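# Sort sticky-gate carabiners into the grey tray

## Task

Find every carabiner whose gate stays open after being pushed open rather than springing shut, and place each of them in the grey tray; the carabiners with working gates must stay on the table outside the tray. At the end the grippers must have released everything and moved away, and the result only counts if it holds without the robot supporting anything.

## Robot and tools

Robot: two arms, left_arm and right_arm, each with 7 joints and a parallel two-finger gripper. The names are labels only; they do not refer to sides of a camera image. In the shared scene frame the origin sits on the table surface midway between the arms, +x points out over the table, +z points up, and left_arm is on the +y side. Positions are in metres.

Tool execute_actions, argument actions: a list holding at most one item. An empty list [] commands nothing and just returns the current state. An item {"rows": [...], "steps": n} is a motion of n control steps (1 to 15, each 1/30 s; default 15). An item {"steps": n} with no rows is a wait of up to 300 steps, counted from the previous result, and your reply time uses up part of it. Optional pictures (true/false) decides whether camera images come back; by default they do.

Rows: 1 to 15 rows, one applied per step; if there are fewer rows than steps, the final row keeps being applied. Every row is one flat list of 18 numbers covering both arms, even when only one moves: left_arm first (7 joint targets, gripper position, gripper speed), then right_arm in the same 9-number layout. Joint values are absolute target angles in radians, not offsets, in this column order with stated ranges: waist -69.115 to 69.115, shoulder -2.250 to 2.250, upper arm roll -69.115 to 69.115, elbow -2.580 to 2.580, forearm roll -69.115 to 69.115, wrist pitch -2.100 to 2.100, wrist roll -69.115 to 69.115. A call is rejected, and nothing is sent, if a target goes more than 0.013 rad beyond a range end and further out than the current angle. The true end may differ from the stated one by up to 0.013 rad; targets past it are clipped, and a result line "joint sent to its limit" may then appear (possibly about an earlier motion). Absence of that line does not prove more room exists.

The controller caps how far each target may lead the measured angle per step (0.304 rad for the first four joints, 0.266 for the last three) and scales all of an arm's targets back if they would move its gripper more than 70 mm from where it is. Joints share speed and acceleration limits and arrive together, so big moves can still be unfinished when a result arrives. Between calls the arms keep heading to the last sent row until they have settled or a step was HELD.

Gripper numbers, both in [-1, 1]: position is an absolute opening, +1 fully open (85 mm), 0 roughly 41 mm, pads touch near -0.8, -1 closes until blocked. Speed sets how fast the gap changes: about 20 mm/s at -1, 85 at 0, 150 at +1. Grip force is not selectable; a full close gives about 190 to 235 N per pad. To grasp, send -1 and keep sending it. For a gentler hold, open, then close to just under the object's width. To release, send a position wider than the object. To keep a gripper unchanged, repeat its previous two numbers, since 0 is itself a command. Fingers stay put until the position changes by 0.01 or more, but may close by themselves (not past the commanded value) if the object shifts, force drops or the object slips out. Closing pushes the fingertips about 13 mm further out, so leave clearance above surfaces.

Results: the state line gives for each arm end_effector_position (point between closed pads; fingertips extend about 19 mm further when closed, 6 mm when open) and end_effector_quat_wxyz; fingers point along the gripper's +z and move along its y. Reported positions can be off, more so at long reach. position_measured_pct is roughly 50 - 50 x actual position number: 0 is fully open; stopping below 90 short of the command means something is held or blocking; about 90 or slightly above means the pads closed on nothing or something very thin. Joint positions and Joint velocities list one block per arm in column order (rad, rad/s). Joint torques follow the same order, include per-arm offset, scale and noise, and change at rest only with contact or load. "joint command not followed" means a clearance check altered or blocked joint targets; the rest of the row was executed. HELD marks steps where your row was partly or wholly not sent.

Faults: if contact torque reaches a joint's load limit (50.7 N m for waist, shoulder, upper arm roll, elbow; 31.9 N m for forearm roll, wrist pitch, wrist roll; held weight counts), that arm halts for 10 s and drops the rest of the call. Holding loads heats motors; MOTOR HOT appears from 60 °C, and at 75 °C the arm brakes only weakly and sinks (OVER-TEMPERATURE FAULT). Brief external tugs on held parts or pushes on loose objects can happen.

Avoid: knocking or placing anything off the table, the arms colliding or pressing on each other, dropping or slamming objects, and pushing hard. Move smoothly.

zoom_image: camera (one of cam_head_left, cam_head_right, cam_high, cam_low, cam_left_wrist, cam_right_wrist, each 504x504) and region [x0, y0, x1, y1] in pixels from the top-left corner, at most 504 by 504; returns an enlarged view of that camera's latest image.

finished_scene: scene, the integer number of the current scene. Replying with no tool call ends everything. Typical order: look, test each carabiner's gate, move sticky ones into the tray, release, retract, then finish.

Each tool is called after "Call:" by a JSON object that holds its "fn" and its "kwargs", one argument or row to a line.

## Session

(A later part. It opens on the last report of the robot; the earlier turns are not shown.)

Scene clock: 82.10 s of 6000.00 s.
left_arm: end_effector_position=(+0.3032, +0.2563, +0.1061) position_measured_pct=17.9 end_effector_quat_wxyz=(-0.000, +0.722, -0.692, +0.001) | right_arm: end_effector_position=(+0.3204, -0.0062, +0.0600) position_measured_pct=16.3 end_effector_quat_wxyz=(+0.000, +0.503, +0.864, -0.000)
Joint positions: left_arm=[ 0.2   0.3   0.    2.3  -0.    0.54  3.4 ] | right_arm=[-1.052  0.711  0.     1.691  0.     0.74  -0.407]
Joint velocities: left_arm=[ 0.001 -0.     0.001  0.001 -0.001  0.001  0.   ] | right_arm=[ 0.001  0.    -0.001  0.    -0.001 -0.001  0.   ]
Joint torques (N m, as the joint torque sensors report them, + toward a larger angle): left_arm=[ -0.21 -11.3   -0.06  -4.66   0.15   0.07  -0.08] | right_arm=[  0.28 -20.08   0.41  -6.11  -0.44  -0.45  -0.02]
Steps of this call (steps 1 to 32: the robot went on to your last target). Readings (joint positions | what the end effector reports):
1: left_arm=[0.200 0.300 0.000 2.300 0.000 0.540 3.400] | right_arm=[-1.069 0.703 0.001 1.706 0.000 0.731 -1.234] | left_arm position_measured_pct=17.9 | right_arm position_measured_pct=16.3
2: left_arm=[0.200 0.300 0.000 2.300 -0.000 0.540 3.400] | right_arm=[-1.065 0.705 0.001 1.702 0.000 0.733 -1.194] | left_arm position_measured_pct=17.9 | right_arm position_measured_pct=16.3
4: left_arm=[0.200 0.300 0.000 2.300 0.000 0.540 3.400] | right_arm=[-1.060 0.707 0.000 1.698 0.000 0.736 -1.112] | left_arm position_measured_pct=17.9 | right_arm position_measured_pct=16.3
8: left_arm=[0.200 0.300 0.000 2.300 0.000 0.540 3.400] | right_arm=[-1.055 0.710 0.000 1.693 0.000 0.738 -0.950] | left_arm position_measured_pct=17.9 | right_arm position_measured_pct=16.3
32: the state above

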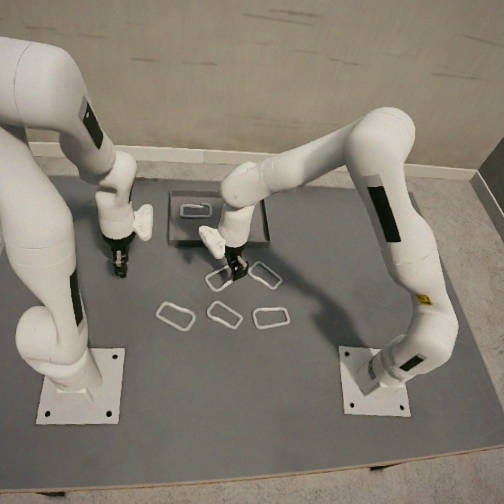

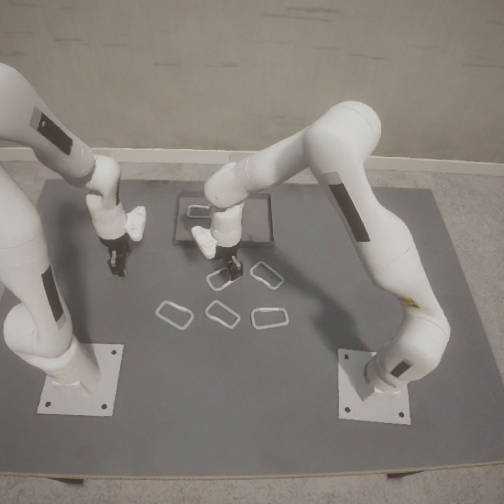

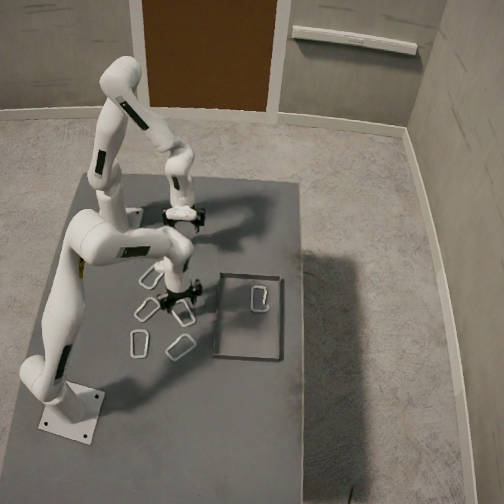

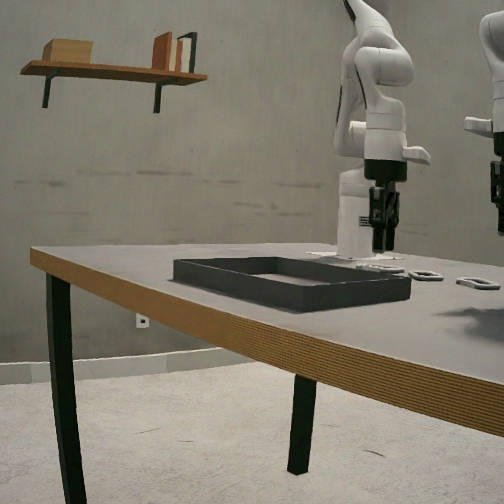

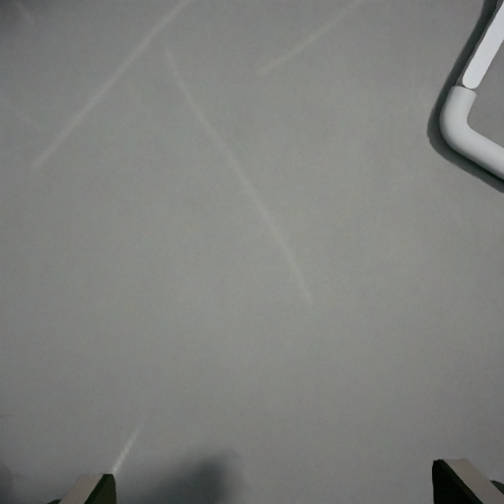

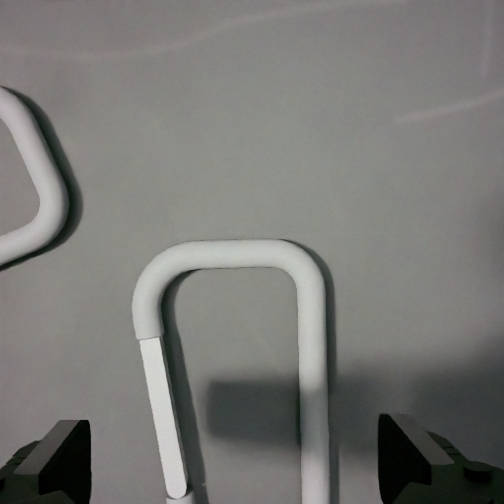

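Call:
{"fn": "execute_actions", "kwargs": {
  "actions": [
    {"rows":[[0.2,0.3,0,2.3,0,0.54,3.4,0.65,0,-1.0522,0.7859,0,1.7113,0,0.6444,-0.395,0.68,0]],"steps":12}
  ],
  "pictures": false
}}

Call:
{"fn": "execute_actions", "kwargs": {
  "actions": [
    {"rows":[[0.2,0.3,0,2.3,0,0.54,3.4,0.65,0,-1.0522,0.7859,0,1.7113,0,0.6444,-0.395,0.13,-0.35]],"steps":15}
  ],
  "pictures": false
}}

Call:
{"fn": "execute_actions", "kwargs": {
  "actions": [
    {"steps":5}
  ]
}}

Call:
{"fn": "execute_actions", "kwargs": {
  "actions": [
    {"rows":[[0.2,0.3,0,2.3,0,0.54,3.4,0.65,0,-1.0522,0.7859,0,1.7113,0,0.6444,-0.395,0.65,-0.5]],"steps":15}
  ]
}}

Scene clock: 85.20 s of 6000.00 s.
left_arm: end_effector_position=(+0.3032, +0.2563, +0.1061) position_measured_pct=17.9 end_effector_quat_wxyz=(-0.000, +0.722, -0.692, +0.001) | right_arm: end_effector_position=(+0.3207, -0.0059, +0.0203) position_measured_pct=16.3 end_effector_quat_wxyz=(+0.000, +0.498, +0.867, +0.001)
Joint positions: left_arm=[0.2  0.3  0.   2.3  0.   0.54 3.4 ] | right_arm=[-1.052  0.784 -0.     1.711  0.     0.644 -0.395]
Joint velocities: left_arm=[ 0.    -0.    -0.001 -0.    -0.001 -0.    -0.001] | right_arm=[ 0.001  0.015  0.001  0.    -0.    -0.002  0.   ]
Joint torques (N m, as the joint torque sensors report them, + toward a larger angle): left_arm=[  0.35 -11.1    0.58  -4.45  -0.03  -0.28  -0.17] | right_arm=[  0.31 -20.93   0.29  -5.42  -0.41  -0.27   0.13]
Steps of this call (steps 1 to 15: the robot went on to your last target; steps 16 to 81: nothing new was sent; steps 82 to 93: all 12 steps of this action). Readings (joint positions | what the end effector reports):
82: left_arm=[0.200 0.300 0.000 2.300 0.000 0.540 3.400] | right_arm=[-1.052 0.713 0.000 1.691 -0.000 0.738 -0.407] | left_arm position_measured_pct=17.9 | right_arm position_measured_pct=16.3
83: left_arm=[0.200 0.300 0.000 2.300 -0.000 0.540 3.400] | right_arm=[-1.052 0.719 0.000 1.692 -0.000 0.732 -0.406] | left_arm position_measured_pct=17.9 | right_arm position_measured_pct=16.3
85: left_arm=[0.200 0.300 0.000 2.300 0.000 0.540 3.400] | right_arm=[-1.052 0.748 0.000 1.698 -0.000 0.698 -0.402] | left_arm position_measured_pct=17.9 | right_arm position_measured_pct=16.3
89: left_arm=[0.200 0.300 0.000 2.300 0.000 0.540 3.400] | right_arm=[-1.052 0.782 -0.000 1.712 0.000 0.647 -0.395] | left_arm position_measured_pct=17.9 | right_arm position_measured_pct=16.3
93: the state above

Scene clock: 85.70 s of 6000.00 s.
left_arm: end_effector_position=(+0.3032, +0.2563, +0.1061) position_measured_pct=17.9 end_effector_quat_wxyz=(-0.000, +0.722, -0.692, +0.001) | right_arm: end_effector_position=(+0.3218, -0.0048, +0.0212) position_measured_pct=41.7 end_effector_quat_wxyz=(+0.000, +0.498, +0.867, +0.002)
Joint positions: left_arm=[0.2  0.3  0.   2.3  0.   0.54 3.4 ] | right_arm=[-1.052  0.783  0.     1.709  0.     0.644 -0.395]
Joint velocities: left_arm=[ 0.     0.     0.    -0.002  0.    -0.     0.   ] | right_arm=[ 0.    -0.003  0.    -0.001  0.001 -0.004 -0.   ]
Joint torques (N m, as the joint torque sensors report them, + toward a larger angle): left_arm=[  0.02 -11.4    0.14  -4.39   0.01   0.17  -0.27] | right_arm=[  0.21 -17.76   0.13  -3.83  -0.48   0.05   0.16]
Steps of this call (steps 1 to 15: all 15 steps of this action). Readings (joint positions | what the end effector reports):
1: left_arm=[0.200 0.300 0.000 2.300 0.000 0.540 3.400] | right_arm=[-1.052 0.785 0.000 1.711 0.000 0.644 -0.395] | left_arm position_measured_pct=17.9 | right_arm position_measured_pct=16.3
2: left_arm=[0.200 0.300 0.000 2.300 0.000 0.540 3.400] | right_arm=[-1.052 0.785 0.000 1.711 0.000 0.644 -0.395] | left_arm position_measured_pct=17.9 | right_arm position_measured_pct=16.7
4: left_arm=[0.200 0.300 0.000 2.300 -0.000 0.540 3.400] | right_arm=[-1.052 0.785 -0.000 1.711 0.000 0.644 -0.395] | left_arm position_measured_pct=17.9 | right_arm position_measured_pct=19.4
8: left_arm=[0.200 0.300 0.000 2.300 0.000 0.540 3.400] | right_arm=[-1.052 0.786 0.000 1.711 0.000 0.644 -0.395] | left_arm position_measured_pct=17.9 | right_arm position_measured_pct=27.8
15: the state above

Scene clock: 85.87 s of 6000.00 s.
left_arm: end_effector_position=(+0.3032, +0.2563, +0.1061) position_measured_pct=17.9 end_effector_quat_wxyz=(-0.000, +0.722, -0.692, +0.001) | right_arm: end_effector_position=(+0.3220, -0.0047, +0.0213) position_measured_pct=42.9 end_effector_quat_wxyz=(+0.001, +0.498, +0.867, +0.003)
Joint positions: left_arm=[0.2  0.3  0.   2.3  0.   0.54 3.4 ] | right_arm=[-1.052  0.783  0.     1.709  0.     0.644 -0.395]
Joint velocities: left_arm=[ 0.    -0.     0.     0.002  0.     0.    -0.   ] | right_arm=[ 0.001 -0.     0.    -0.     0.001  0.    -0.   ]
Joint torques (N m, as the joint torque sensors report them, + toward a larger angle): left_arm=[  0.01 -11.31   0.02  -4.42   0.06   0.13  -0.04] | right_arm=[  0.26 -18.15  -0.06  -4.11  -0.43   0.1    0.16]
Steps of this call (steps 1 to 5: the robot went on to your last target). Readings (joint positions | what the end effector reports):
1: left_arm=[0.200 0.300 0.000 2.300 0.000 0.540 3.400] | right_arm=[-1.052 0.783 0.000 1.709 0.000 0.644 -0.395] | left_arm position_measured_pct=17.9 | right_arm position_measured_pct=42.5
2: left_arm=[0.200 0.300 0.000 2.300 0.000 0.540 3.400] | right_arm=[-1.052 0.783 0.000 1.709 0.000 0.644 -0.395] | left_arm position_measured_pct=17.9 | right_arm position_measured_pct=42.5
4: left_arm=[0.200 0.300 -0.000 2.300 -0.000 0.540 3.400] | right_arm=[-1.052 0.783 0.000 1.709 0.000 0.644 -0.395] | left_arm position_measured_pct=17.9 | right_arm position_measured_pct=42.9
5: the state above

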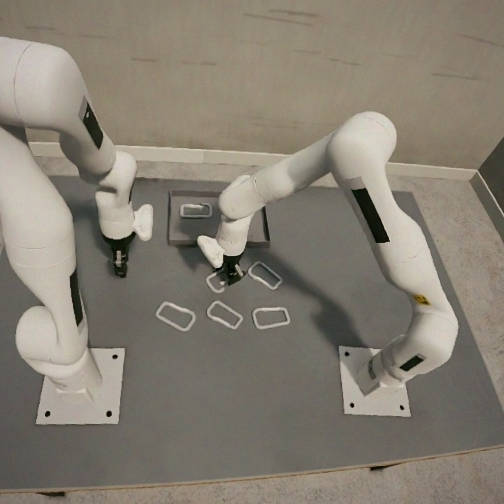

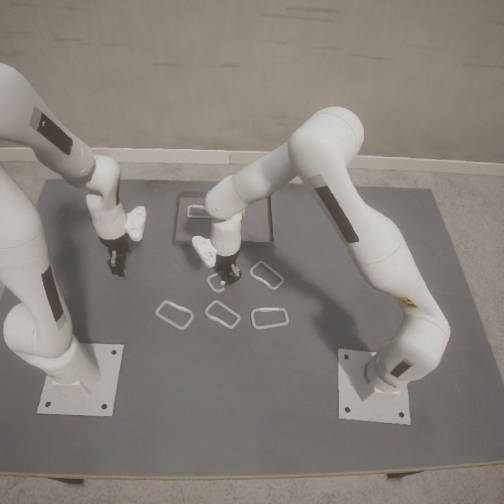

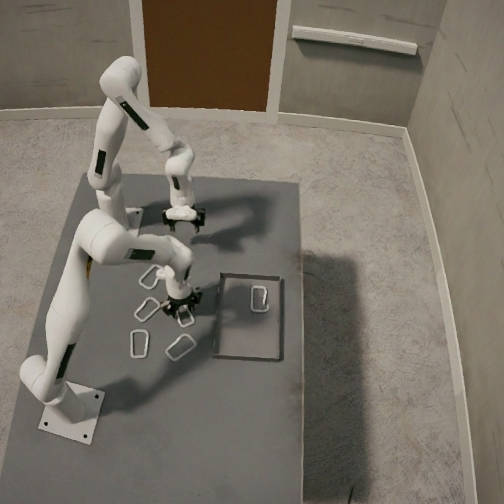

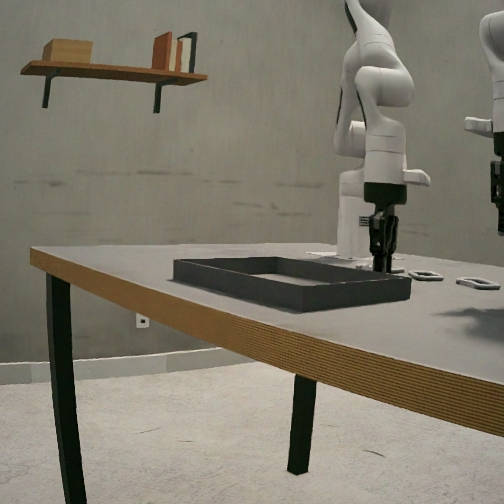

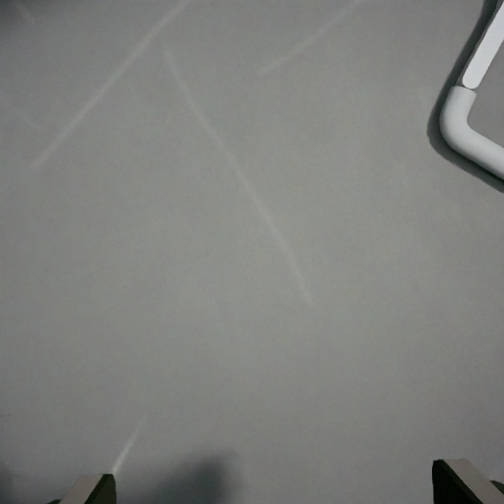

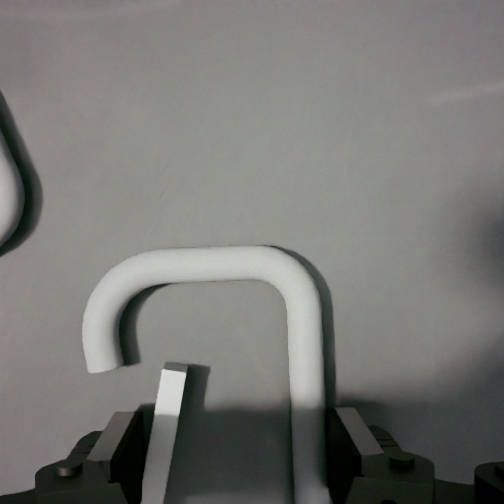

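Scene clock: 86.37 s of 6000.00 s.
left_arm: end_effector_position=(+0.3032, +0.2563, +0.1061) position_measured_pct=17.9 end_effector_quat_wxyz=(-0.000, +0.722, -0.692, +0.001) | right_arm: end_effector_position=(+0.3204, -0.0062, +0.0196) position_measured_pct=20.2 end_effector_quat_wxyz=(+0.000, +0.498, +0.867, +0.000)
Joint positions: left_arm=[0.2  0.3  0.   2.3  0.   0.54 3.4 ] | right_arm=[-1.052  0.786  0.     1.711  0.     0.644 -0.395]
Joint velocities: left_arm=[-0.     0.    -0.002  0.001  0.001  0.001  0.001] | right_arm=[ 0.001  0.     0.001 -0.     0.001  0.     0.   ]
Joint torques (N m, as the joint torque sensors report them, + toward a larger angle): left_arm=[  0.05 -10.75   0.06  -4.64  -0.09  -0.12  -0.16] | right_arm=[  0.39 -20.64   0.29  -5.3   -0.45  -0.24  -0.05]
Steps of this call (steps 1 to 15: all 15 steps of this action). Readings (joint positions | what the end effector reports):
1: left_arm=[0.200 0.300 0.000 2.300 0.000 0.540 3.400] | right_arm=[-1.052 0.783 0.000 1.709 0.000 0.644 -0.395] | left_arm position_measured_pct=17.9 | right_arm position_measured_pct=42.9
2: left_arm=[0.200 0.300 0.000 2.300 0.000 0.540 3.400] | right_arm=[-1.052 0.783 0.000 1.710 0.000 0.644 -0.395] | left_arm position_measured_pct=17.9 | right_arm position_measured_pct=42.9
4: left_arm=[0.200 0.300 0.000 2.300 0.000 0.540 3.400] | right_arm=[-1.052 0.784 0.000 1.711 0.000 0.644 -0.395] | left_arm position_measured_pct=17.9 | right_arm position_measured_pct=40.1
8: left_arm=[0.200 0.300 0.000 2.300 0.000 0.540 3.400] | right_arm=[-1.052 0.786 -0.000 1.711 -0.000 0.644 -0.395] | left_arm position_measured_pct=17.9 | right_arm position_measured_pct=32.9
15: the state above

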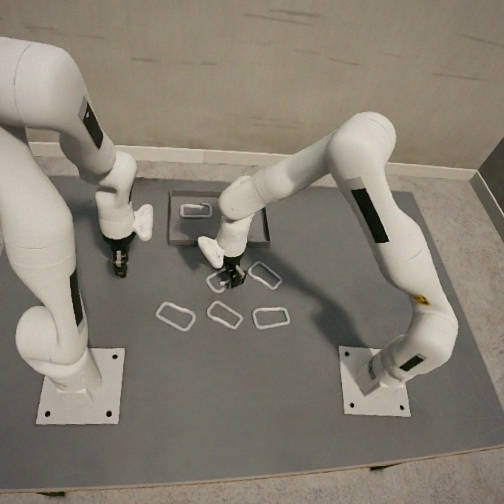

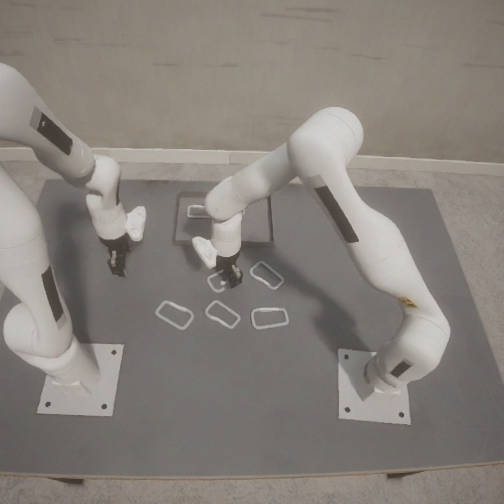

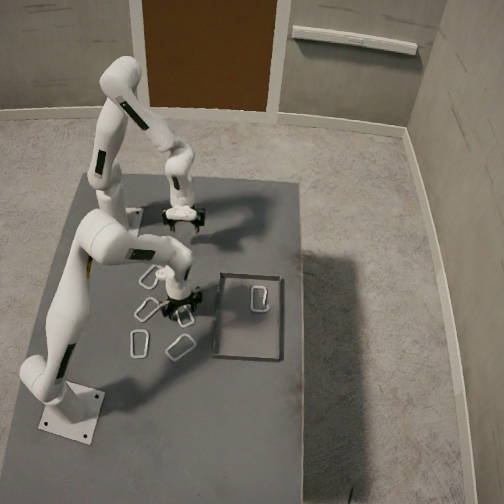

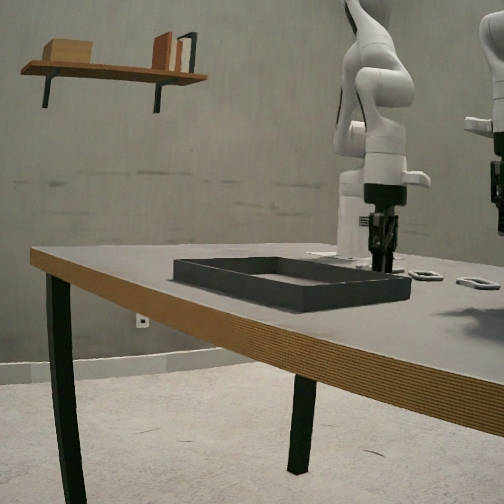

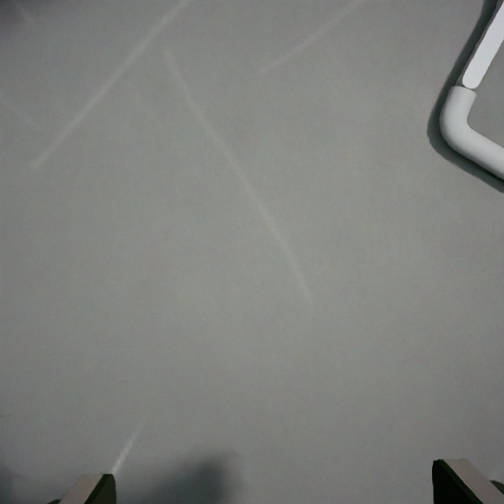

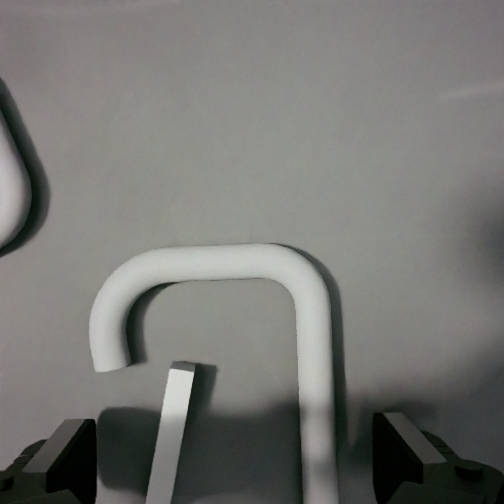

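Call:
{"fn": "execute_actions", "kwargs": {
  "actions": [
    {"rows":[[0.2,0.3,0,2.3,0,0.54,3.4,0.65,0,-1.0522,0.73,0,1.696,0,0.7156,-0.395,0.65,0]],"steps":8}
  ],
  "pictures": false
}}

Call:
{"fn": "execute_actions", "kwargs": {
  "actions": [
    {"rows":[[0.2,0.3,0,2.3,0,0.54,3.4,0.65,0,-1.0362,0.7699,0,1.6242,0,0.7475,-0.328,-0.35,0.5]],"steps":15}
  ],
  "pictures": false
}}

Call:
{"fn": "execute_actions", "kwargs": {
  "actions": [
    {"rows":[[0.2,0.3,0,2.3,0,0.54,3.4,0.65,0,-1.0362,0.7699,0,1.6242,0,0.7475,-0.328,-0.35,0.5],[0.2,0.3,0,2.3,0,0.54,3.4,0.65,0,-1.0362,0.7699,0,1.6242,0,0.7475,-0.328,-0.35,0.5],[0.2,0.3,0,2.3,0,0.54,3.4,0.65,0,-1.0362,0.808,0,1.634,0,0.6996,-0.328,-0.35,0.5]],"steps":14}
  ]
}}

Scene clock: 93.07 s of 6000.00 s.
left_arm: end_effector_position=(+0.3032, +0.2563, +0.1061) position_measured_pct=17.9 end_effector_quat_wxyz=(-0.000, +0.722, -0.692, +0.001) | right_arm: end_effector_position=(+0.3206, -0.0061, +0.0484) position_measured_pct=17.9 end_effector_quat_wxyz=(-0.000, +0.498, +0.867, -0.001)
Joint positions: left_arm=[ 0.2   0.3   0.    2.3  -0.    0.54  3.4 ] | right_arm=[-1.052  0.733  0.     1.696  0.     0.714 -0.395]
Joint velocities: left_arm=[-0.     0.    -0.001 -0.001  0.001 -0.    -0.001] | right_arm=[-0.    -0.014 -0.001  0.007  0.001  0.032 -0.   ]
Joint torques (N m, as the joint torque sensors report them, + toward a larger angle): left_arm=[ -0.07 -11.35   0.28  -4.63   0.03  -0.05  -0.17] | right_arm=[  0.36 -20.44   0.33  -5.6   -0.43  -0.33   0.07]
Steps of this call (steps 1 to 15: the robot went on to your last target; steps 16 to 90: nothing new was sent; then 3.43 s passed at rest; steps 91 to 98: all 8 steps of this action). Readings (joint positions | what the end effector reports):
91: left_arm=[0.200 0.300 0.000 2.300 0.000 0.540 3.400] | right_arm=[-1.052 0.784 -0.000 1.711 0.000 0.646 -0.395] | left_arm position_measured_pct=17.9 | right_arm position_measured_pct=17.9
92: left_arm=[0.200 0.300 0.000 2.300 0.000 0.540 3.400] | right_arm=[-1.052 0.778 -0.000 1.710 0.000 0.652 -0.395] | left_arm position_measured_pct=17.9 | right_arm position_measured_pct=17.9
94: left_arm=[0.200 0.300 0.000 2.300 -0.000 0.540 3.400] | right_arm=[-1.052 0.752 -0.000 1.704 0.000 0.684 -0.395] | left_arm position_measured_pct=17.9 | right_arm position_measured_pct=17.9
98: the state above

Scene clock: 93.57 s of 6000.00 s.
left_arm: end_effector_position=(+0.3032, +0.2563, +0.1061) position_measured_pct=17.9 end_effector_quat_wxyz=(-0.000, +0.722, -0.692, +0.001) | right_arm: end_effector_position=(+0.3387, +0.0047, +0.0453) position_measured_pct=65.5 end_effector_quat_wxyz=(+0.000, +0.475, +0.880, +0.000)
Joint positions: left_arm=[0.2  0.3  0.   2.3  0.   0.54 3.4 ] | right_arm=[-1.036  0.769  0.     1.624  0.     0.747 -0.328]
Joint velocities: left_arm=[ 0.     0.     0.001 -0.001  0.001 -0.     0.001] | right_arm=[ 0.001  0.004  0.001 -0.001  0.     0.     0.   ]
Joint torques (N m, as the joint torque sensors report them, + toward a larger angle): left_arm=[  0.03 -11.52   0.22  -4.58  -0.24   0.01  -0.38] | right_arm=[  0.03 -21.63   0.23  -6.06  -0.34  -0.38  -0.04]
Steps of this call (steps 1 to 15: all 15 steps of this action). Readings (joint positions | what the end effector reports):
1: left_arm=[0.200 0.300 0.000 2.300 0.000 0.540 3.400] | right_arm=[-1.052 0.733 -0.000 1.695 -0.000 0.716 -0.394] | left_arm position_measured_pct=17.9 | right_arm position_measured_pct=17.9
2: left_arm=[0.200 0.300 0.000 2.300 0.000 0.540 3.400] | right_arm=[-1.050 0.737 -0.000 1.689 -0.000 0.719 -0.390] | left_arm position_measured_pct=17.9 | right_arm position_measured_pct=18.7
4: left_arm=[0.200 0.300 0.000 2.300 -0.000 0.540 3.400] | right_arm=[-1.044 0.753 -0.001 1.663 -0.000 0.731 -0.365] | left_arm position_measured_pct=17.9 | right_arm position_measured_pct=24.2
8: left_arm=[0.200 0.300 0.000 2.300 0.000 0.540 3.400] | right_arm=[-1.037 0.767 0.001 1.626 0.000 0.746 -0.329] | left_arm position_measured_pct=17.9 | right_arm position_measured_pct=39.7
15: the state above

Scene clock: 94.03 s of 6000.00 s.
left_arm: end_effector_position=(+0.3032, +0.2563, +0.1061) position_measured_pct=17.9 end_effector_quat_wxyz=(-0.000, +0.722, -0.692, +0.001) | right_arm: end_effector_position=(+0.3388, +0.0047, +0.0240) position_measured_pct=67.5 end_effector_quat_wxyz=(+0.000, +0.475, +0.880, +0.000)
Joint positions: left_arm=[0.2  0.3  0.   2.3  0.   0.54 3.4 ] | right_arm=[-1.036  0.807  0.     1.634  0.     0.7   -0.328]
Joint velocities: left_arm=[-0.001 -0.     0.001  0.     0.    -0.    -0.001] | right_arm=[ 0.002  0.006  0.     0.     0.001 -0.     0.   ]
Joint torques (N m, as the joint torque sensors report them, + toward a larger angle): left_arm=[  0.23 -11.44   0.27  -4.48  -0.18   0.09  -0.03] | right_arm=[  0.48 -21.51   0.42  -5.78  -0.4   -0.39   0.07]
Steps of this call (steps 1 to 14: all 14 steps of this action). Readings (joint positions | what the end effector reports):
1: left_arm=[0.200 0.300 0.000 2.300 -0.000 0.540 3.400] | right_arm=[-1.036 0.770 0.000 1.624 0.000 0.747 -0.328] | left_arm position_measured_pct=17.9 | right_arm position_measured_pct=66.7
2: left_arm=[0.200 0.300 0.000 2.300 -0.000 0.540 3.400] | right_arm=[-1.036 0.770 0.000 1.624 0.000 0.747 -0.328] | left_arm position_measured_pct=17.9 | right_arm position_measured_pct=67.1
4: left_arm=[0.200 0.300 0.000 2.300 0.000 0.540 3.400] | right_arm=[-1.036 0.777 0.000 1.626 -0.000 0.739 -0.328] | left_arm position_measured_pct=17.9 | right_arm position_measured_pct=67.5
8: left_arm=[0.200 0.300 0.000 2.300 0.000 0.540 3.400] | right_arm=[-1.036 0.805 -0.000 1.634 0.000 0.702 -0.328] | left_arm position_measured_pct=17.9 | right_arm position_measured_pct=67.5
14: the state above

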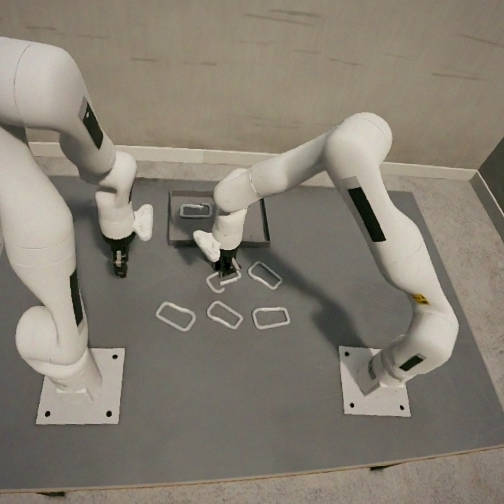

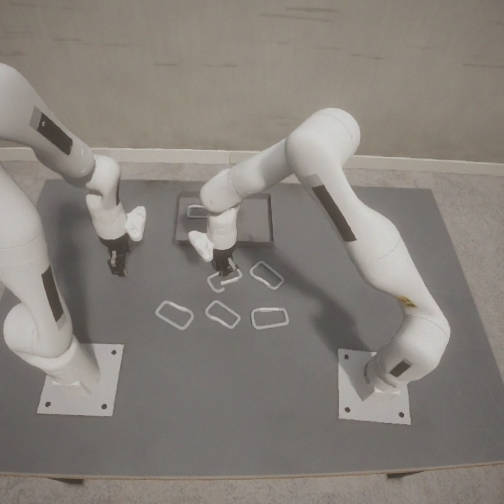

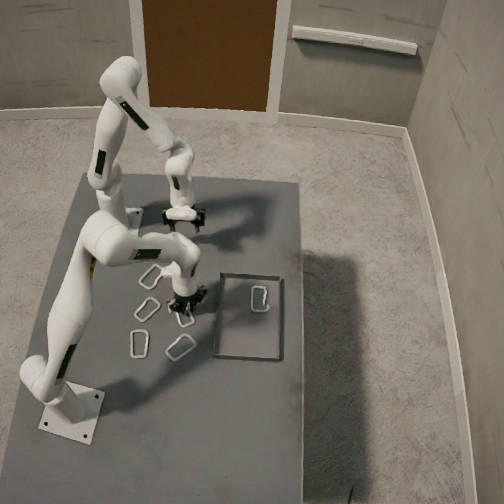

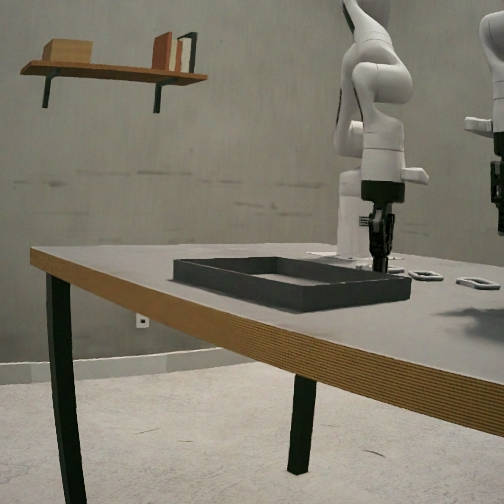

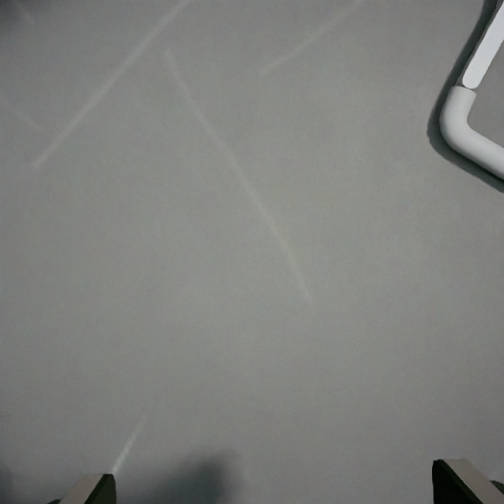

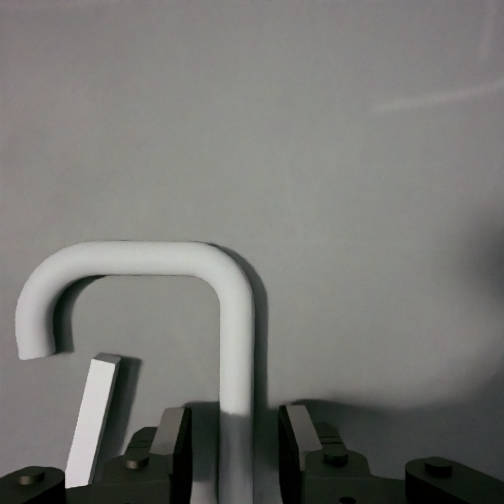

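Call:
{"fn": "execute_actions", "kwargs": {
  "actions": [
    {"rows":[[0.2,0.3,0,2.3,0,0.54,3.4,0.65,0,-1.0362,0.812,0,1.635,0,0.6946,-0.328,-0.35,0.5],[0.2,0.3,0,2.3,0,0.54,3.4,0.65,0,-1.0362,0.812,0,1.635,0,0.6946,-0.328,-0.35,0.5],[0.2,0.3,0,2.3,0,0.54,3.4,0.65,0,-1.0362,0.812,0,1.635,0,0.6946,-0.328,-0.74,-0.4]],"steps":15}
  ],
  "pictures": false
}}

Call:
{"fn": "execute_actions", "kwargs": {
  "actions": [
    {"rows":[[0.2,0.3,0,2.3,0,0.54,3.4,0.65,0,-1.0362,0.812,0,1.635,0,0.6946,-0.328,-0.74,-0.4],[0.2,0.3,0,2.3,0,0.54,3.4,0.65,0,-1.0362,0.812,0,1.635,0,0.6946,-0.328,-0.74,-0.4],[0.2,0.3,0,2.3,0,0.54,3.4,0.65,0,-1.0362,0.69,0,1.59,0,0.8616,-0.328,-0.74,-0.4]],"steps":15}
  ]
}}

Scene clock: 98.10 s of 6000.00 s.
left_arm: end_effector_position=(+0.3032, +0.2563, +0.1061) position_measured_pct=17.9 end_effector_quat_wxyz=(-0.000, +0.722, -0.692, +0.001) | right_arm: end_effector_position=(+0.3387, +0.0046, +0.0217) position_measured_pct=83.3 end_effector_quat_wxyz=(+0.000, +0.475, +0.880, +0.000)
Joint positions: left_arm=[0.2  0.3  0.   2.3  0.   0.54 3.4 ] | right_arm=[-1.036  0.812  0.     1.635 -0.     0.695 -0.328]
Joint velocities: left_arm=[ 0.    -0.    -0.001 -0.    -0.    -0.    -0.   ] | right_arm=[ 0.001 -0.     0.001  0.    -0.     0.    -0.   ]
Joint torques (N m, as the joint torque sensors report them, + toward a larger angle): left_arm=[  0.   -11.34   0.32  -4.33  -0.08  -0.25  -0.27] | right_arm=[  0.28 -21.25   0.35  -5.75  -0.45  -0.47   0.06]
Steps of this call (steps 1 to 15: the robot went on to your last target; steps 16 to 90: nothing new was sent; then 0.57 s passed at rest; steps 91 to 105: all 15 steps of this action). Readings (joint positions | what the end effector reports):
91: left_arm=[0.200 0.300 0.000 2.300 0.000 0.540 3.400] | right_arm=[-1.036 0.809 0.000 1.634 -0.000 0.699 -0.328] | left_arm position_measured_pct=17.9 | right_arm position_measured_pct=67.5
92: left_arm=[0.200 0.300 0.000 2.300 0.000 0.540 3.400] | right_arm=[-1.036 0.810 0.000 1.634 -0.000 0.697 -0.328] | left_arm position_measured_pct=17.9 | right_arm position_measured_pct=67.5
94: left_arm=[0.200 0.300 0.000 2.300 0.000 0.540 3.400] | right_arm=[-1.036 0.811 -0.000 1.635 0.000 0.695 -0.328] | left_arm position_measured_pct=17.9 | right_arm position_measured_pct=67.9
98: left_arm=[0.200 0.300 0.000 2.300 -0.000 0.540 3.400] | right_arm=[-1.036 0.812 -0.000 1.635 -0.000 0.695 -0.328] | left_arm position_measured_pct=17.9 | right_arm position_measured_pct=74.6
105: the state above

Scene clock: 98.60 s of 6000.00 s.
left_arm: end_effector_position=(+0.3032, +0.2563, +0.1061) position_measured_pct=17.9 end_effector_quat_wxyz=(-0.000, +0.722, -0.692, +0.001) | right_arm: end_effector_position=(+0.3384, +0.0041, +0.0920) position_measured_pct=83.3 end_effector_quat_wxyz=(-0.000, +0.475, +0.880, -0.001)
Joint positions: left_arm=[ 0.2   0.3   0.    2.3  -0.    0.54  3.4 ] | right_arm=[-1.036  0.693  0.     1.59  -0.     0.861 -0.328]
Joint velocities: left_arm=[ 0. -0.  0. -0.  0.  0. -0.] | right_arm=[-0.001 -0.023 -0.001  0.002  0.001  0.005 -0.   ]
Joint torques (N m, as the joint torque sensors report them, + toward a larger angle): left_arm=[ -0.25 -11.41   0.61  -4.56  -0.1   -0.16  -0.41] | right_arm=[  0.39 -20.29   0.24  -7.42  -0.45  -0.53   0.16]
Steps of this call (steps 1 to 15: all 15 steps of this action). Readings (joint positions | what the end effector reports):
1: left_arm=[0.200 0.300 0.000 2.300 0.000 0.540 3.400] | right_arm=[-1.036 0.812 0.000 1.635 -0.000 0.695 -0.328] | left_arm position_measured_pct=17.9 | right_arm position_measured_pct=83.3
2: left_arm=[0.200 0.300 0.000 2.300 0.000 0.540 3.400] | right_arm=[-1.036 0.812 0.000 1.635 -0.000 0.695 -0.328] | left_arm position_measured_pct=17.9 | right_arm position_measured_pct=83.3
4: left_arm=[0.200 0.300 0.000 2.300 0.000 0.540 3.400] | right_arm=[-1.036 0.805 -0.000 1.634 0.000 0.702 -0.328] | left_arm position_measured_pct=17.9 | right_arm position_measured_pct=83.3
8: left_arm=[0.200 0.300 0.000 2.300 -0.000 0.540 3.400] | right_arm=[-1.036 0.733 -0.000 1.608 -0.000 0.796 -0.328] | left_arm position_measured_pct=17.9 | right_arm position_measured_pct=83.3
15: the state above

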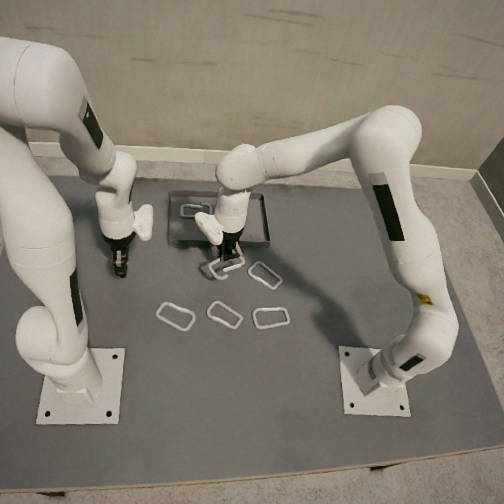

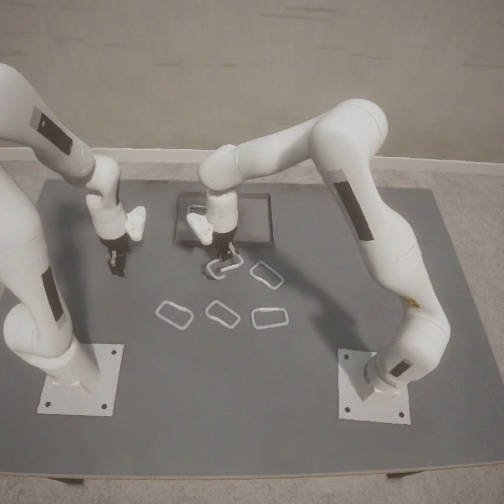

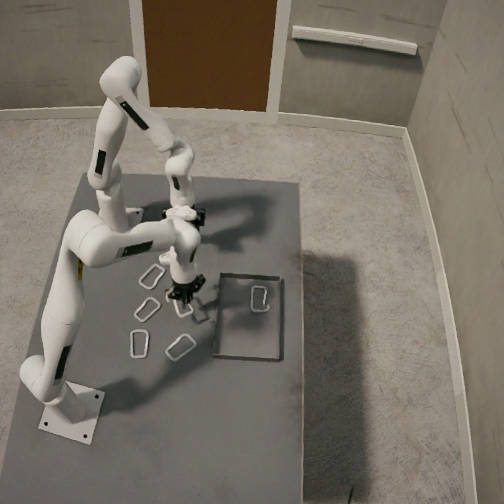

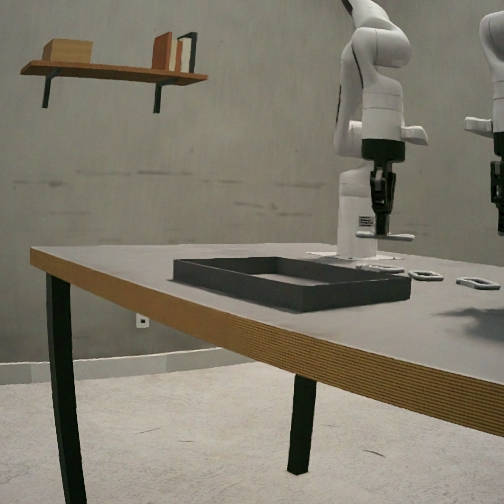

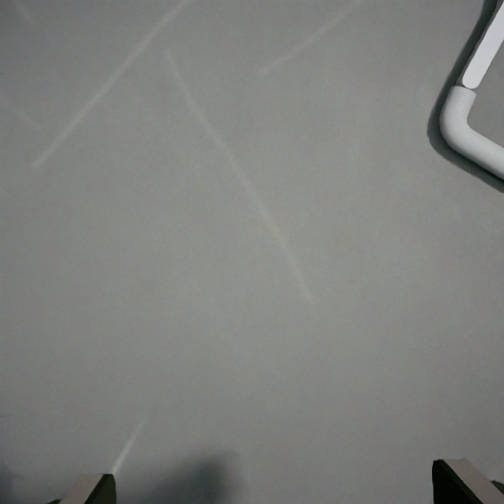

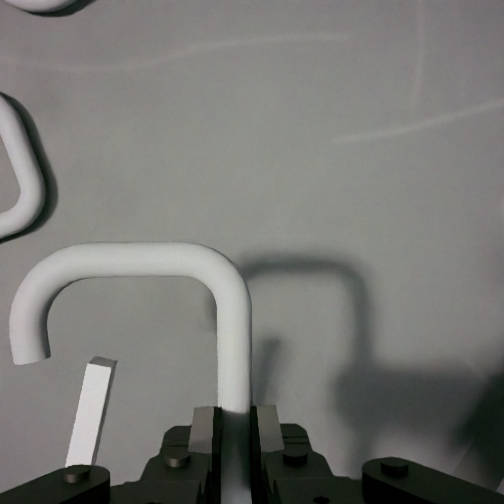

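Call:
{"fn": "execute_actions", "kwargs": {
  "actions": [
    {"rows":[[0.2,0.3,0,2.3,0,0.54,3.4,0.65,0,-0.8,0.83,0,1.2989,0,1.0127,-0.48,-0.74,-0.4]],"steps":13}
  ],
  "pictures": false
}}

Call:
{"fn": "execute_actions", "kwargs": {
  "actions": [
    {"rows":[[0.7839,0.4216,0,2.3904,0,0.3296,3.4,0.68,0,-0.6866,0.9424,0,1.0749,0,1.1243,-0.5576,-0.74,-0.4]],"steps":15}
  ],
  "pictures": false
}}

Call:
{"fn": "execute_actions", "kwargs": {
  "actions": [
    {"steps":12}
  ]
}}

Scene clock: 105.00 s of 6000.00 s.
left_arm: end_effector_position=(+0.3032, +0.2563, +0.1061) position_measured_pct=17.9 end_effector_quat_wxyz=(-0.000, +0.722, -0.692, +0.001) | right_arm: end_effector_position=(+0.4615, -0.0327, +0.0919) position_measured_pct=83.3 end_effector_quat_wxyz=(+0.001, +0.621, +0.784, +0.001)
Joint positions: left_arm=[0.2  0.3  0.   2.3  0.   0.54 3.4 ] | right_arm=[-0.825  0.815  0.001  1.329  0.001  0.997 -0.465]
Joint velocities: left_arm=[ 0.    -0.     0.002 -0.001  0.     0.001  0.   ] | right_arm=[ 0.371  0.203  0.024 -0.485  0.01   0.253 -0.261]
Joint torques (N m, as the joint torque sensors report them, + toward a larger angle): left_arm=[ -0.07 -11.73   0.46  -4.85  -0.18   0.02  -0.1 ] | right_arm=[ -2.92 -24.14  -1.78  -7.07  -0.7   -0.03   0.25]
Steps of this call (steps 1 to 15: the robot went on to your last target; steps 16 to 90: nothing new was sent; then 2.97 s passed at rest; steps 91 to 103: all 13 steps of this action). Readings (joint positions | what the end effector reports):
91: left_arm=[0.200 0.300 0.000 2.300 0.000 0.540 3.400] | right_arm=[-1.035 0.691 -0.000 1.589 -0.000 0.862 -0.328] | left_arm position_measured_pct=17.9 | right_arm position_measured_pct=83.3
92: left_arm=[0.200 0.300 0.000 2.300 0.000 0.540 3.400] | right_arm=[-1.030 0.694 -0.001 1.584 -0.001 0.865 -0.331] | left_arm position_measured_pct=17.9 | right_arm position_measured_pct=83.3
94: left_arm=[0.200 0.300 0.000 2.300 0.000 0.540 3.400] | right_arm=[-1.006 0.709 -0.003 1.556 -0.001 0.879 -0.345] | left_arm position_measured_pct=17.9 | right_arm position_measured_pct=83.3
98: left_arm=[0.200 0.300 0.000 2.300 0.000 0.540 3.400] | right_arm=[-0.920 0.761 -0.001 1.450 -0.000 0.934 -0.400] | left_arm position_measured_pct=17.9 | right_arm position_measured_pct=83.3
103: the state above

Scene clock: 105.50 s of 6000.00 s.
left_arm: end_effector_position=(+0.2335, +0.1549, +0.0659) position_measured_pct=16.3 end_effector_quat_wxyz=(+0.000, -0.556, +0.831, -0.001) | right_arm: end_effector_position=(+0.5497, -0.0691, +0.0866) position_measured_pct=83.3 end_effector_quat_wxyz=(+0.000, +0.706, +0.708, +0.001)
Joint positions: left_arm=[0.634 0.405 0.    2.378 0.    0.357 3.4  ] | right_arm=[-0.688  0.94   0.     1.075  0.     1.124 -0.558]
Joint velocities: left_arm=[ 1.073  0.121  0.012  0.092  0.003 -0.211 -0.001] | right_arm=[ 0.011  0.024 -0.008 -0.009 -0.004  0.004 -0.   ]
Joint torques (N m, as the joint torque sensors report them, + toward a larger angle): left_arm=[ -0.14 -12.22  -0.23  -3.11  -0.08   0.23  -0.3 ] | right_arm=[  0.6  -25.5    0.37  -8.38  -0.55  -0.26   0.05]
Steps of this call (steps 1 to 15: all 15 steps of this action). Readings (joint positions | what the end effector reports):
1: left_arm=[0.202 0.301 -0.000 2.300 -0.000 0.539 3.400] | right_arm=[-0.813 0.822 0.002 1.313 0.001 1.005 -0.473] | left_arm position_measured_pct=17.9 | right_arm position_measured_pct=83.3
2: left_arm=[0.209 0.303 -0.001 2.302 -0.000 0.536 3.400] | right_arm=[-0.799 0.832 0.000 1.293 -0.000 1.015 -0.482] | left_arm position_measured_pct=17.5 | right_arm position_measured_pct=83.3
4: left_arm=[0.240 0.315 -0.001 2.309 -0.000 0.517 3.400] | right_arm=[-0.767 0.861 -0.001 1.239 -0.000 1.043 -0.503] | left_arm position_measured_pct=16.3 | right_arm position_measured_pct=83.3
8: left_arm=[0.365 0.359 -0.001 2.341 -0.000 0.442 3.400] | right_arm=[-0.711 0.918 0.001 1.122 0.001 1.101 -0.542] | left_arm position_measured_pct=16.3 | right_arm position_measured_pct=83.3
15: the state above

Scene clock: 105.90 s of 6000.00 s.
left_arm: end_effector_position=(+0.2020, +0.1289, +0.0601) position_measured_pct=16.3 end_effector_quat_wxyz=(+0.000, -0.493, +0.870, -0.000) | right_arm: end_effector_position=(+0.5497, -0.0699, +0.0851) position_measured_pct=83.3 end_effector_quat_wxyz=(+0.000, +0.707, +0.708, +0.000)
Joint positions: left_arm=[0.78  0.421 0.    2.39  0.    0.33  3.4  ] | right_arm=[-0.687  0.942  0.     1.075  0.     1.124 -0.558]
Joint velocities: left_arm=[ 0.03   0.003  0.    -0.001 -0.    -0.001 -0.   ] | right_arm=[ 0.     0.001 -0.    -0.     0.001 -0.001  0.   ]
Joint torques (N m, as the joint torque sensors report them, + toward a larger angle): left_arm=[ -0.21 -11.64   0.46  -2.71   0.15  -0.09  -0.12] | right_arm=[  0.41 -25.81   0.39  -8.13  -0.46  -0.41   0.16]
Steps of this call (steps 1 to 12: the robot went on to your last target). Readings (joint positions | what the end effector reports):
1: left_arm=[0.668 0.409 0.001 2.381 0.000 0.350 3.400] | right_arm=[-0.688 0.940 0.000 1.075 -0.000 1.124 -0.558] | left_arm position_measured_pct=16.3 | right_arm position_measured_pct=83.3
2: left_arm=[0.697 0.412 0.001 2.383 0.000 0.345 3.400] | right_arm=[-0.687 0.941 0.000 1.075 -0.000 1.124 -0.558] | left_arm position_measured_pct=16.3 | right_arm position_measured_pct=83.3
4: left_arm=[0.742 0.417 0.001 2.387 0.000 0.336 3.400] | right_arm=[-0.687 0.942 0.000 1.075 0.000 1.124 -0.558] | left_arm position_measured_pct=16.3 | right_arm position_measured_pct=83.3
8: left_arm=[0.773 0.421 0.001 2.390 0.000 0.330 3.400] | right_arm=[-0.687 0.942 0.000 1.075 0.000 1.124 -0.558] | left_arm position_measured_pct=16.3 | right_arm position_measured_pct=83.3
12: the state above

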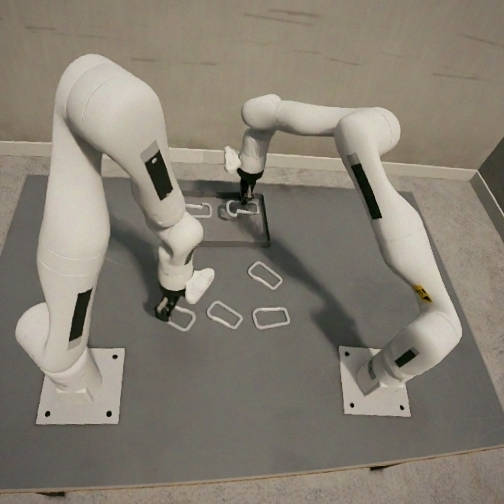

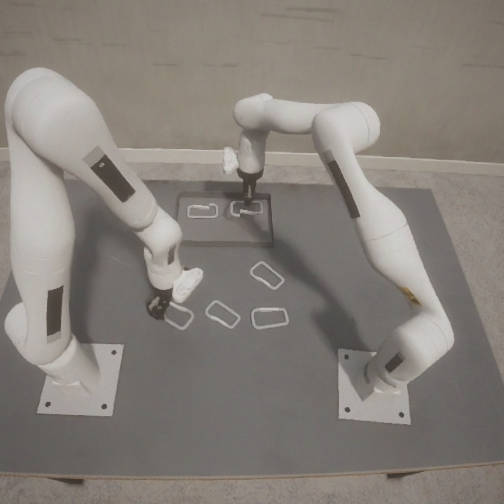

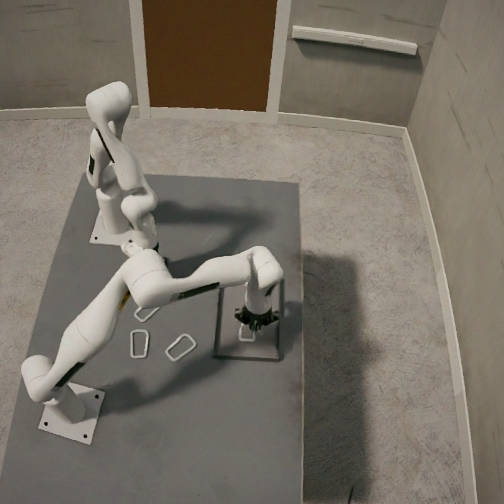

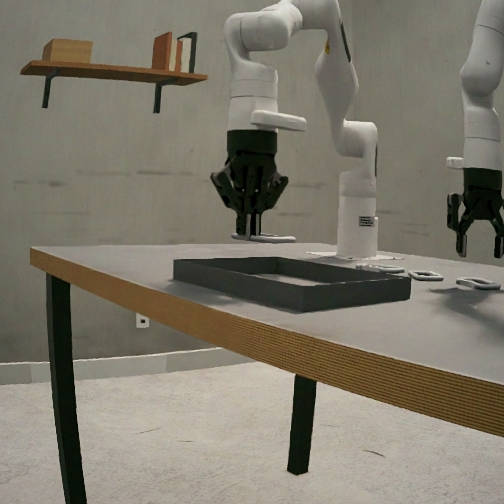

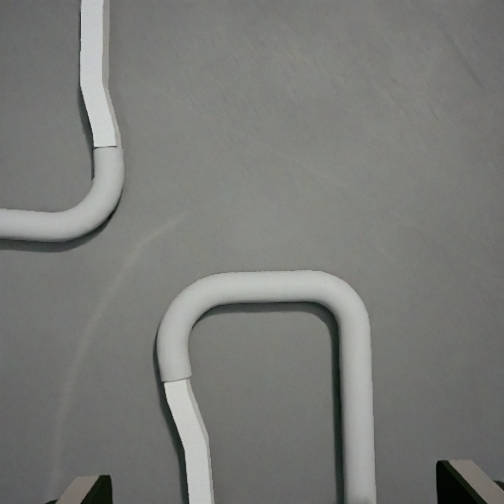

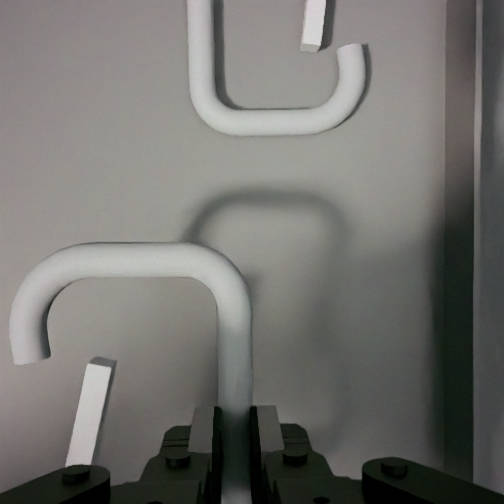

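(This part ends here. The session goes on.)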